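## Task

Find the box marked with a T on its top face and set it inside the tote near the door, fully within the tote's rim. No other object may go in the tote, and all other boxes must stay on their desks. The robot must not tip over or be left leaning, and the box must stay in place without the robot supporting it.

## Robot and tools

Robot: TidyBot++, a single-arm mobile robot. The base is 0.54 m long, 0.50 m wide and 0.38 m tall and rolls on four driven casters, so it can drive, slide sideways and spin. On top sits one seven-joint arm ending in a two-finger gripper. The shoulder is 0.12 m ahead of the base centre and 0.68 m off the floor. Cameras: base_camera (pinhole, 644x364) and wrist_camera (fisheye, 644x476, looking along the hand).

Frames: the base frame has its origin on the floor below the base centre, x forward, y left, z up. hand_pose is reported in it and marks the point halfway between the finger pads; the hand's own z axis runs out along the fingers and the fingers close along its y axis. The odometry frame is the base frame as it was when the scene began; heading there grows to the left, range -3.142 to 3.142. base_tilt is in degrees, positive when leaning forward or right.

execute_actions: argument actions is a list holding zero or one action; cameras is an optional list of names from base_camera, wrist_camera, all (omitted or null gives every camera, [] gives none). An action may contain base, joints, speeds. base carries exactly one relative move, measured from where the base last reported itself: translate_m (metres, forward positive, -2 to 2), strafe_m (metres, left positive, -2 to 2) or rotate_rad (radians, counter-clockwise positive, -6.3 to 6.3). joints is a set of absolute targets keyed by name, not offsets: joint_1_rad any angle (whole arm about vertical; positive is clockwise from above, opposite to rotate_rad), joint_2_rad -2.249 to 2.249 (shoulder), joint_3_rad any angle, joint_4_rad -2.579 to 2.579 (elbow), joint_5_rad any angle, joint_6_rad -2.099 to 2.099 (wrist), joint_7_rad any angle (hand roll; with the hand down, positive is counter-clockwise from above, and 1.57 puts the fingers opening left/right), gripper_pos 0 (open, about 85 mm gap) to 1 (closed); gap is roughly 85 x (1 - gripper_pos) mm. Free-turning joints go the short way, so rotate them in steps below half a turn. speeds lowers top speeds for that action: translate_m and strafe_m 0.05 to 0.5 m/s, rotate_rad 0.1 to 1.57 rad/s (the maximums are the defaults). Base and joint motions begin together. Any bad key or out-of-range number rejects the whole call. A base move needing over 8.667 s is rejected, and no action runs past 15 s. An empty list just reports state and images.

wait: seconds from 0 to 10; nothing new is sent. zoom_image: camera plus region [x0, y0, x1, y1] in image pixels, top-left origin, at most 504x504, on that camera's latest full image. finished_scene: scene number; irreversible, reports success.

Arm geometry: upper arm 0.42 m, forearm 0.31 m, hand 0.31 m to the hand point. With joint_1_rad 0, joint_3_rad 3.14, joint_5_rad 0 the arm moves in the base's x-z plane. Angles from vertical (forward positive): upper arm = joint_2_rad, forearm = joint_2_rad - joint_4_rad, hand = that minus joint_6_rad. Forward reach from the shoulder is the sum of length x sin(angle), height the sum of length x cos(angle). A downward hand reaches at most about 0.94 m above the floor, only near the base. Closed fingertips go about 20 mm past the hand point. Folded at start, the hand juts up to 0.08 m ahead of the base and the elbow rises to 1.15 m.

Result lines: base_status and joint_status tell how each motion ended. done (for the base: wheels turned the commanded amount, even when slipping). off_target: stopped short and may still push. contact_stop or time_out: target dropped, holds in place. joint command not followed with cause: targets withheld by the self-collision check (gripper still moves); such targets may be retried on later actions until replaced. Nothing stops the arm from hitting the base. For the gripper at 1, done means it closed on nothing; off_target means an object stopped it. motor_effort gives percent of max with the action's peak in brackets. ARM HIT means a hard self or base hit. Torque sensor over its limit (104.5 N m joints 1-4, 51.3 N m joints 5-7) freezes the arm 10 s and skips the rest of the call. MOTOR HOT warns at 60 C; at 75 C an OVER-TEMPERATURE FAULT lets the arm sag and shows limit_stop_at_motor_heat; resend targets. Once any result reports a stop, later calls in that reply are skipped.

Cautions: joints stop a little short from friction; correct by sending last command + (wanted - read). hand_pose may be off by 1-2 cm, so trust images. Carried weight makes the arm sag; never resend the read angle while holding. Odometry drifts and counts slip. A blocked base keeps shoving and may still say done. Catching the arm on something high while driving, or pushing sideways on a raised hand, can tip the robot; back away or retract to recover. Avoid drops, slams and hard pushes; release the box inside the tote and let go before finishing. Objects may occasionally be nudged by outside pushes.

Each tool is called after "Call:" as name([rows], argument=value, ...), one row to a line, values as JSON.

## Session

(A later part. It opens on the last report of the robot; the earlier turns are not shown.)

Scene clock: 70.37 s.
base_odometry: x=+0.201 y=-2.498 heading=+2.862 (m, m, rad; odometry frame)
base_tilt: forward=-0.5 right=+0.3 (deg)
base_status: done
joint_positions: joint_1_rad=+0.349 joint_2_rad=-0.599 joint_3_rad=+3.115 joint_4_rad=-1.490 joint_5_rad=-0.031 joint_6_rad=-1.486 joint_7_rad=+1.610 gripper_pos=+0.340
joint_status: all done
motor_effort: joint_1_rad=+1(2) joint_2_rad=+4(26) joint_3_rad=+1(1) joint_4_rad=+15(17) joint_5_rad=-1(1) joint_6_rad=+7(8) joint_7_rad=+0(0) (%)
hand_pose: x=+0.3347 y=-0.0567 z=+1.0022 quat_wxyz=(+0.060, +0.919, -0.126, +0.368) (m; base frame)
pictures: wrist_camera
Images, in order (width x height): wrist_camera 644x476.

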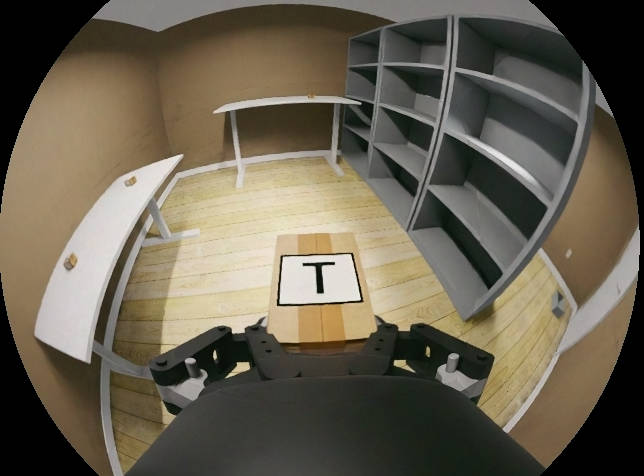

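Call:
execute_actions([
  {"base":{"rotate_rad":-1.67},"joints":{"joint_1_rad":0.02}},
])

Call:
execute_actions([
  {"base":{"translate_m":1.0}},
])

Scene clock: 72.87 s.
base_odometry: x=+0.201 y=-2.498 heading=+1.194 (m, m, rad; odometry frame)
base_tilt: forward=-0.5 right=+0.3 (deg)
base_status: done
joint_positions: joint_1_rad=+0.043 joint_2_rad=-0.599 joint_3_rad=+3.115 joint_4_rad=-1.490 joint_5_rad=-0.031 joint_6_rad=-1.486 joint_7_rad=+1.610 gripper_pos=+0.340
joint_status: all done
motor_effort: joint_1_rad=+0(2) joint_2_rad=+4(6) joint_3_rad=+0(2) joint_4_rad=+15(15) joint_5_rad=+0(0) joint_6_rad=+7(7) joint_7_rad=+0(0) (%)
hand_pose: x=+0.3418 y=+0.0108 z=+1.0020 quat_wxyz=(+0.003, +0.928, +0.015, +0.373) (m; base frame)
pictures: base_camera, wrist_camera
Images, in order (width x height): base_camera 644x364, wrist_camera 644x476.

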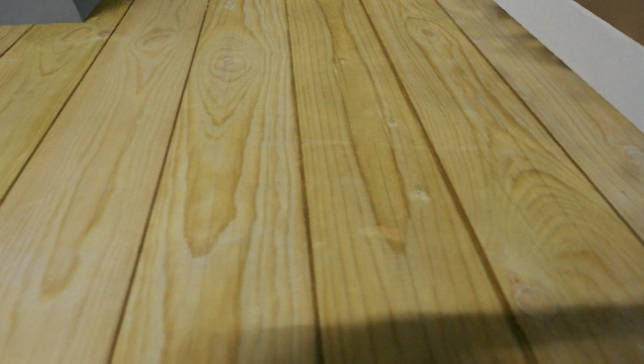

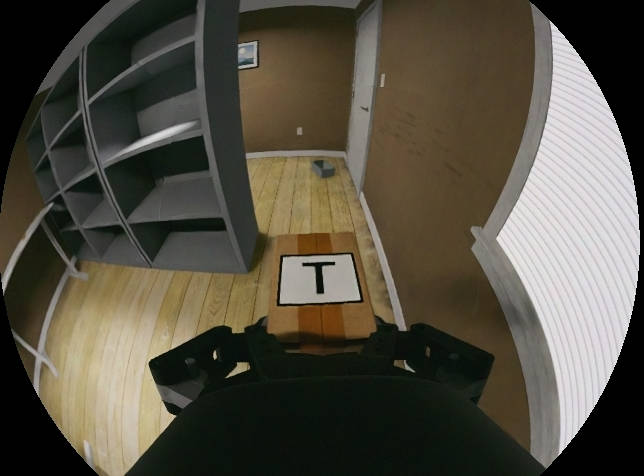

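Scene clock: 76.23 s.
base_odometry: x=+0.571 y=-1.569 heading=+1.193 (m, m, rad; odometry frame)
base_tilt: forward=-0.5 right=+0.3 (deg)
base_status: done
joint_positions: joint_1_rad=+0.043 joint_2_rad=-0.597 joint_3_rad=+3.115 joint_4_rad=-1.493 joint_5_rad=-0.031 joint_6_rad=-1.487 joint_7_rad=+1.610 gripper_pos=+0.340
joint_status: not commanded
motor_effort: joint_1_rad=+1(1) joint_2_rad=+5(10) joint_3_rad=+1(1) joint_4_rad=+15(15) joint_5_rad=+0(1) joint_6_rad=+7(8) joint_7_rad=+1(0) (%)
hand_pose: x=+0.3421 y=+0.0108 z=+1.0003 quat_wxyz=(+0.003, +0.929, +0.016, +0.371) (m; base frame)
pictures: base_camera, wrist_camera
Images, in order (width x height): base_camera 644x364, wrist_camera 644x476.

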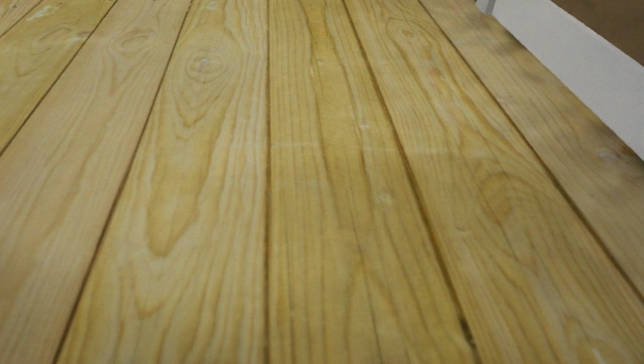

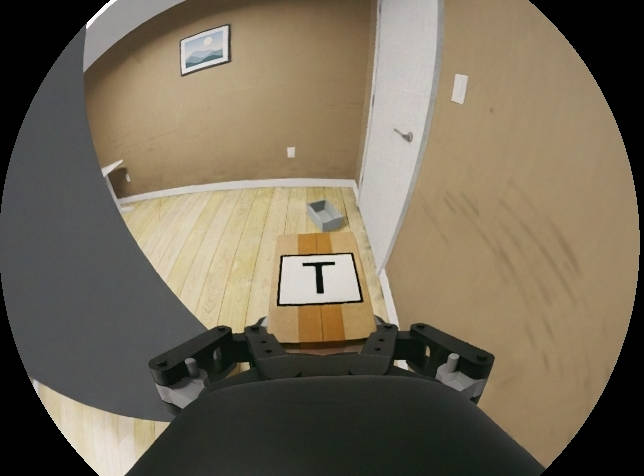

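Call:
execute_actions([
  {"base":{"translate_m":0.9},"joints":{"joint_2_rad":0.5,"joint_4_rad":-1.7,"joint_6_rad":-0.6}},
])

Scene clock: 79.53 s.
base_odometry: x=+0.904 y=-0.733 heading=+1.192 (m, m, rad; odometry frame)
base_tilt: forward=-0.5 right=+0.3 (deg)
base_status: done
joint_positions: joint_1_rad=+0.043 joint_2_rad=+0.505 joint_3_rad=+3.115 joint_4_rad=-1.689 joint_5_rad=-0.031 joint_6_rad=-0.620 joint_7_rad=+1.610 gripper_pos=+0.340
joint_status: all done
motor_effort: joint_1_rad=+1(1) joint_2_rad=-38(40) joint_3_rad=-1(1) joint_4_rad=+13(16) joint_5_rad=-1(0) joint_6_rad=+3(7) joint_7_rad=+1(0) (%)
hand_pose: x=+0.6777 y=-0.0030 z=+0.5721 quat_wxyz=(-0.012, +0.987, -0.003, +0.163) (m; base frame)
pictures: base_camera, wrist_camera
Images, in order (width x height): base_camera 644x364, wrist_camera 644x476.

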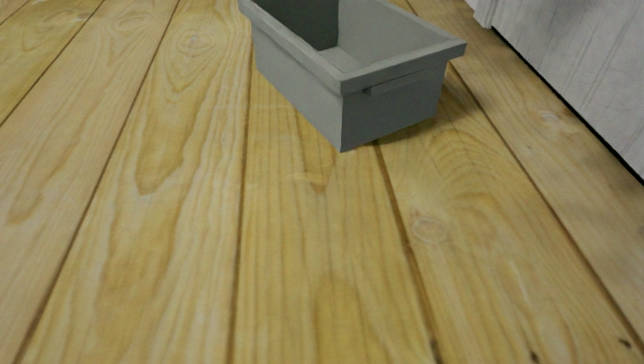

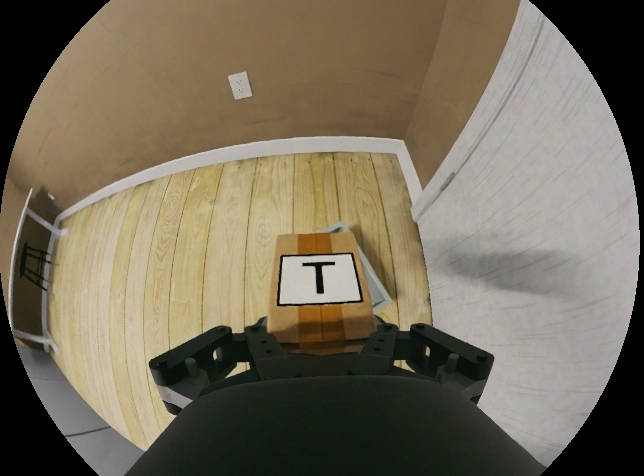

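Call:
execute_actions([
  {"joints":{"joint_1_rad":0.37,"joint_2_rad":1.2,"joint_4_rad":-1.94,"joint_5_rad":0.92,"joint_6_rad":0.76}},
])

Scene clock: 82.63 s.
base_odometry: x=+0.904 y=-0.733 heading=+1.192 (m, m, rad; odometry frame)
base_tilt: forward=-0.5 right=+0.3 (deg)
base_status: not commanded
joint_positions: joint_1_rad=+0.345 joint_2_rad=+1.199 joint_3_rad=+3.115 joint_4_rad=-1.929 joint_5_rad=+0.895 joint_6_rad=+0.734 joint_7_rad=+1.610 gripper_pos=+0.340
joint_status: all done
motor_effort: joint_1_rad=+1(3) joint_2_rad=-41(44) joint_3_rad=-4(4) joint_4_rad=+1(13) joint_5_rad=-1(1) joint_6_rad=+7(8) joint_7_rad=+1(0) (%)
hand_pose: x=+0.6762 y=-0.0105 z=+0.2956 quat_wxyz=(-0.097, +0.887, +0.273, +0.359) (m; base frame)
pictures: base_camera, wrist_camera
Images, in order (width x height): base_camera 644x364, wrist_camera 644x476.

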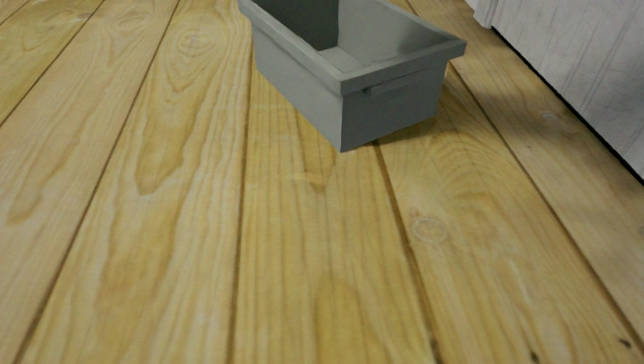

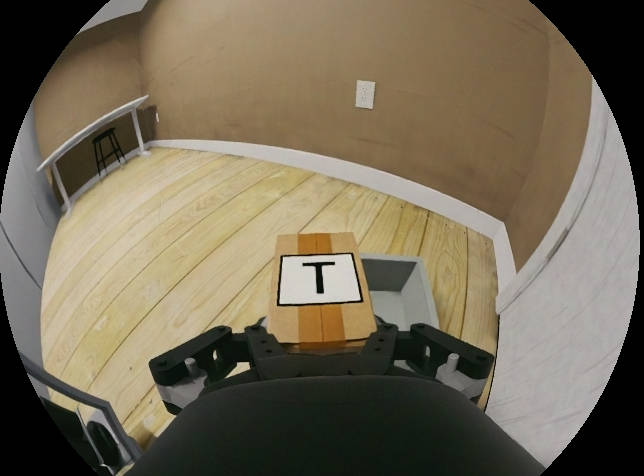

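Advance and lower to z≈0.2.

Call:
execute_actions([
  {"base":{"translate_m":0.14},"joints":{"joint_2_rad":1.42,"joint_4_rad":-1.7}},
])

Scene clock: 84.17 s.
base_odometry: x=+0.956 y=-0.603 heading=+1.191 (m, m, rad; odometry frame)
base_tilt: forward=-0.5 right=+0.3 (deg)
base_status: done
joint_positions: joint_1_rad=+0.349 joint_2_rad=+1.413 joint_3_rad=+3.115 joint_4_rad=-1.709 joint_5_rad=+0.895 joint_6_rad=+0.734 joint_7_rad=+1.610 gripper_pos=+0.340
joint_status: all done
motor_effort: joint_1_rad=+1(1) joint_2_rad=-43(46) joint_3_rad=-4(5) joint_4_rad=+2(2) joint_5_rad=-1(0) joint_6_rad=+7(7) joint_7_rad=+1(0) (%)
hand_pose: x=+0.7024 y=-0.0224 z=+0.2100 quat_wxyz=(-0.095, +0.887, +0.269, +0.362) (m; base frame)
pictures: base_camera, wrist_camera
Images, in order (width x height): base_camera 644x364, wrist_camera 644x476.

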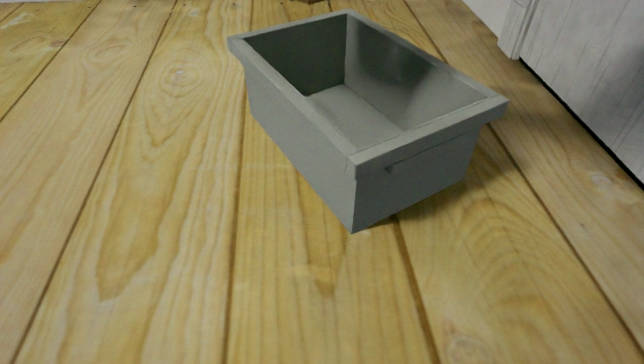

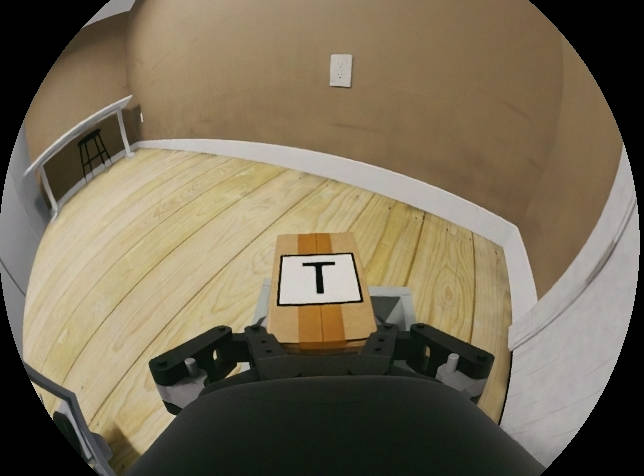

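Call:
execute_actions([
  {"base":{"strafe_m":-0.03},"joints":{"joint_2_rad":1.57,"joint_4_rad":-1.55}},
])

Scene clock: 85.67 s.
base_odometry: x=+0.984 y=-0.614 heading=+1.191 (m, m, rad; odometry frame)
base_tilt: forward=-0.5 right=+0.3 (deg)
base_status: done
joint_positions: joint_1_rad=+0.363 joint_2_rad=+1.572 joint_3_rad=+3.116 joint_4_rad=-1.562 joint_5_rad=+0.895 joint_6_rad=+0.735 joint_7_rad=+1.610 gripper_pos=+0.340
joint_status: all done
motor_effort: joint_1_rad=+1(5) joint_2_rad=-44(47) joint_3_rad=-4(7) joint_4_rad=+1(2) joint_5_rad=+0(0) joint_6_rad=+7(7) joint_7_rad=+0(0) (%)
hand_pose: x=+0.7010 y=-0.0303 z=+0.1415 quat_wxyz=(-0.095, +0.892, +0.260, +0.358) (m; base frame)
pictures: base_camera, wrist_camera
Images, in order (width x height): base_camera 644x364, wrist_camera 644x476.

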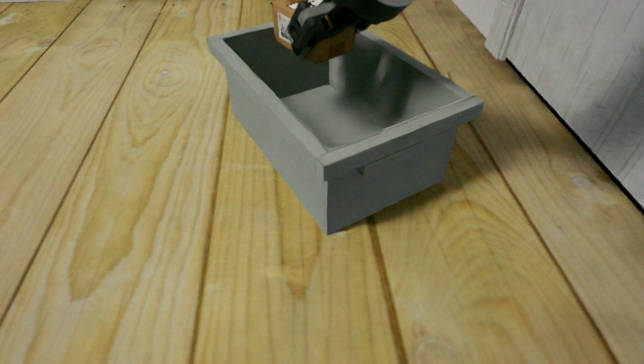

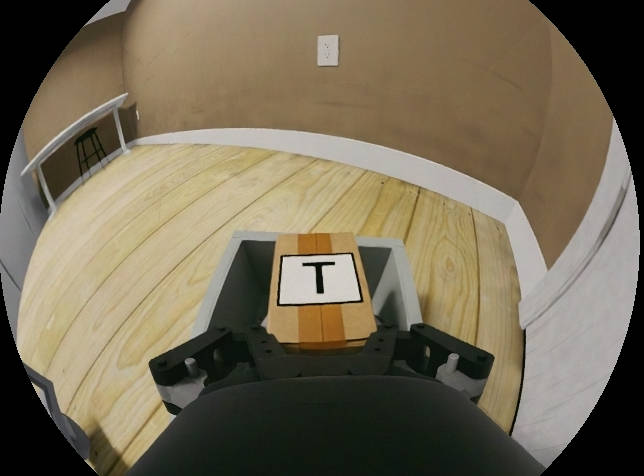

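Call:
execute_actions([
  {"base":{"translate_m":-0.01},"joints":{"joint_2_rad":1.74,"joint_4_rad":-1.39}},
])

Scene clock: 87.13 s.
base_odometry: x=+0.981 y=-0.623 heading=+1.191 (m, m, rad; odometry frame)
base_tilt: forward=-0.5 right=+0.3 (deg)
base_status: done
joint_positions: joint_1_rad=+0.363 joint_2_rad=+1.746 joint_3_rad=+3.116 joint_4_rad=-1.404 joint_5_rad=+0.895 joint_6_rad=+0.735 joint_7_rad=+1.610 gripper_pos=+0.340
joint_status: all done
motor_effort: joint_1_rad=+1(3) joint_2_rad=-43(45) joint_3_rad=-5(5) joint_4_rad=+1(2) joint_5_rad=+0(0) joint_6_rad=+7(8) joint_7_rad=+0(1) (%)
hand_pose: x=+0.6880 y=-0.0261 z=+0.0670 quat_wxyz=(-0.099, +0.894, +0.257, +0.353) (m; base frame)
pictures: base_camera, wrist_camera
Images, in order (width x height): base_camera 644x364, wrist_camera 644x476.

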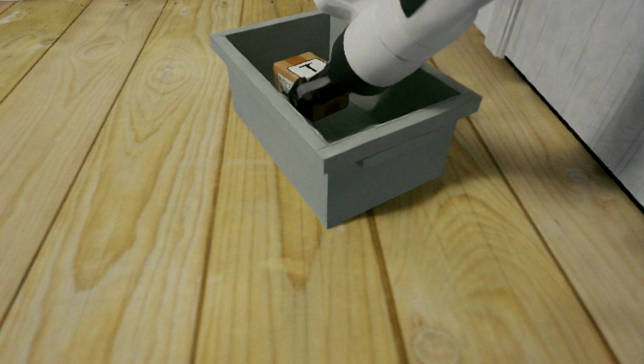

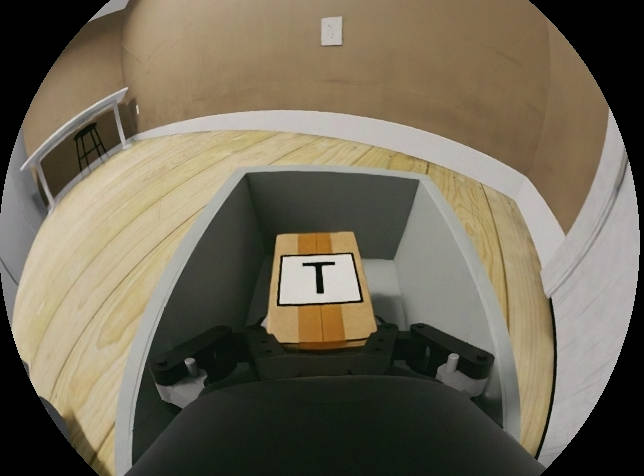

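Call:
execute_actions([
  {"joints":{"joint_2_rad":1.8,"joint_4_rad":-1.31}},
], cameras=["base_camera"])

Call:
execute_actions([
  {"joints":{"gripper_pos":0.18}},
], cameras=["base_camera"])

Call:
execute_actions([
  {"joints":{"joint_2_rad":1.35,"joint_4_rad":-1.78}},
])

Scene clock: 88.27 s.
base_odometry: x=+0.981 y=-0.623 heading=+1.191 (m, m, rad; odometry frame)
base_tilt: forward=-0.5 right=+0.3 (deg)
base_status: not commanded
joint_positions: joint_1_rad=+0.363 joint_2_rad=+1.791 joint_3_rad=+3.116 joint_4_rad=-1.320 joint_5_rad=+0.895 joint_6_rad=+0.735 joint_7_rad=+1.610 gripper_pos=+0.340
joint_status: all done
motor_effort: joint_1_rad=+1(0) joint_2_rad=-44(44) joint_3_rad=-3(5) joint_4_rad=+2(2) joint_5_rad=+0(0) joint_6_rad=+7(7) joint_7_rad=+0(0) (%)
hand_pose: x=+0.7040 y=-0.0328 z=+0.0536 quat_wxyz=(-0.087, +0.889, +0.260, +0.367) (m; base frame)
pictures: base_camera
Images, in order (width x height): base_camera 644x364.

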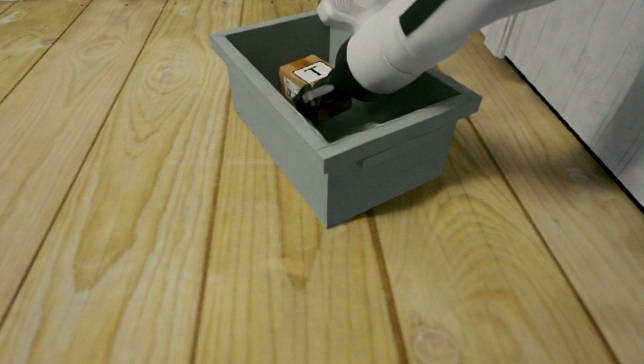

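Scene clock: 89.27 s.
base_odometry: x=+0.981 y=-0.623 heading=+1.191 (m, m, rad; odometry frame)
base_tilt: forward=-0.5 right=+0.3 (deg)
base_status: not commanded
joint_positions: joint_1_rad=+0.363 joint_2_rad=+1.791 joint_3_rad=+3.116 joint_4_rad=-1.320 joint_5_rad=+0.895 joint_6_rad=+0.736 joint_7_rad=+1.610 gripper_pos=+0.180
joint_status: all done
motor_effort: joint_1_rad=+1(0) joint_2_rad=-42(43) joint_3_rad=-4(4) joint_4_rad=+1(2) joint_5_rad=+0(1) joint_6_rad=+6(7) joint_7_rad=+0(1) (%)
hand_pose: x=+0.7042 y=-0.0327 z=+0.0537 quat_wxyz=(-0.087, +0.889, +0.260, +0.367) (m; base frame)
pictures: base_camera
Images, in order (width x height): base_camera 644x364.

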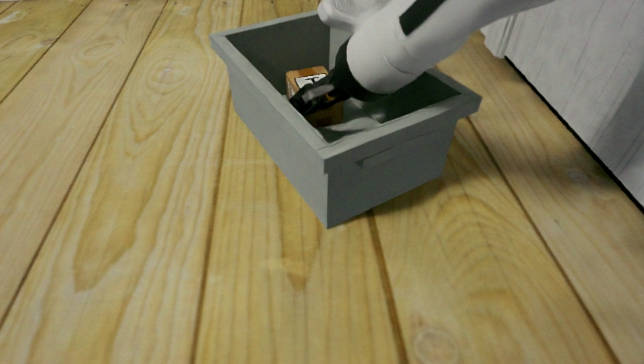

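Scene clock: 90.93 s.
base_odometry: x=+0.981 y=-0.623 heading=+1.191 (m, m, rad; odometry frame)
base_tilt: forward=-0.5 right=+0.3 (deg)
base_status: not commanded
joint_positions: joint_1_rad=+0.363 joint_2_rad=+1.357 joint_3_rad=+3.116 joint_4_rad=-1.767 joint_5_rad=+0.895 joint_6_rad=+0.739 joint_7_rad=+1.610 gripper_pos=+0.180
joint_status: all done
motor_effort: joint_1_rad=+1(1) joint_2_rad=-41(45) joint_3_rad=-5(5) joint_4_rad=+1(2) joint_5_rad=+0(0) joint_6_rad=+6(6) joint_7_rad=+1(0) (%)
hand_pose: x=+0.6975 y=-0.0277 z=+0.2338 quat_wxyz=(-0.094, +0.889, +0.263, +0.364) (m; base frame)
pictures: base_camera, wrist_camera
Images, in order (width x height): base_camera 644x364, wrist_camera 644x476.

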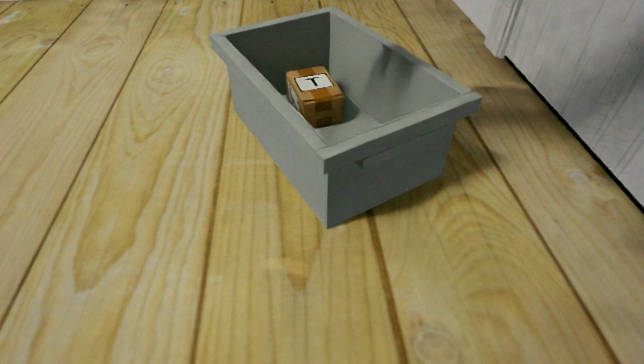

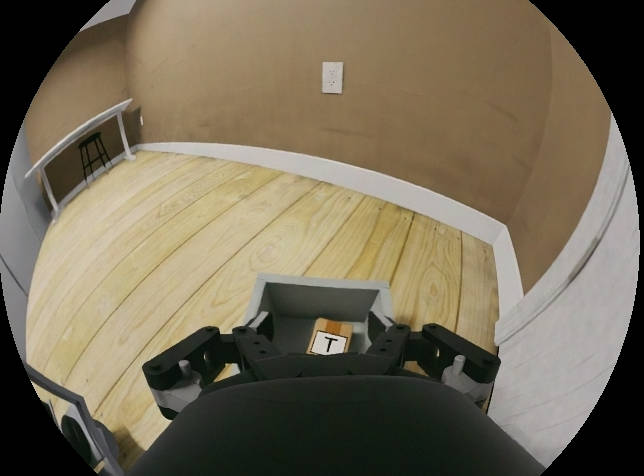

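Call:
finished_scene(scene=1)

The scene is finished: the task was done.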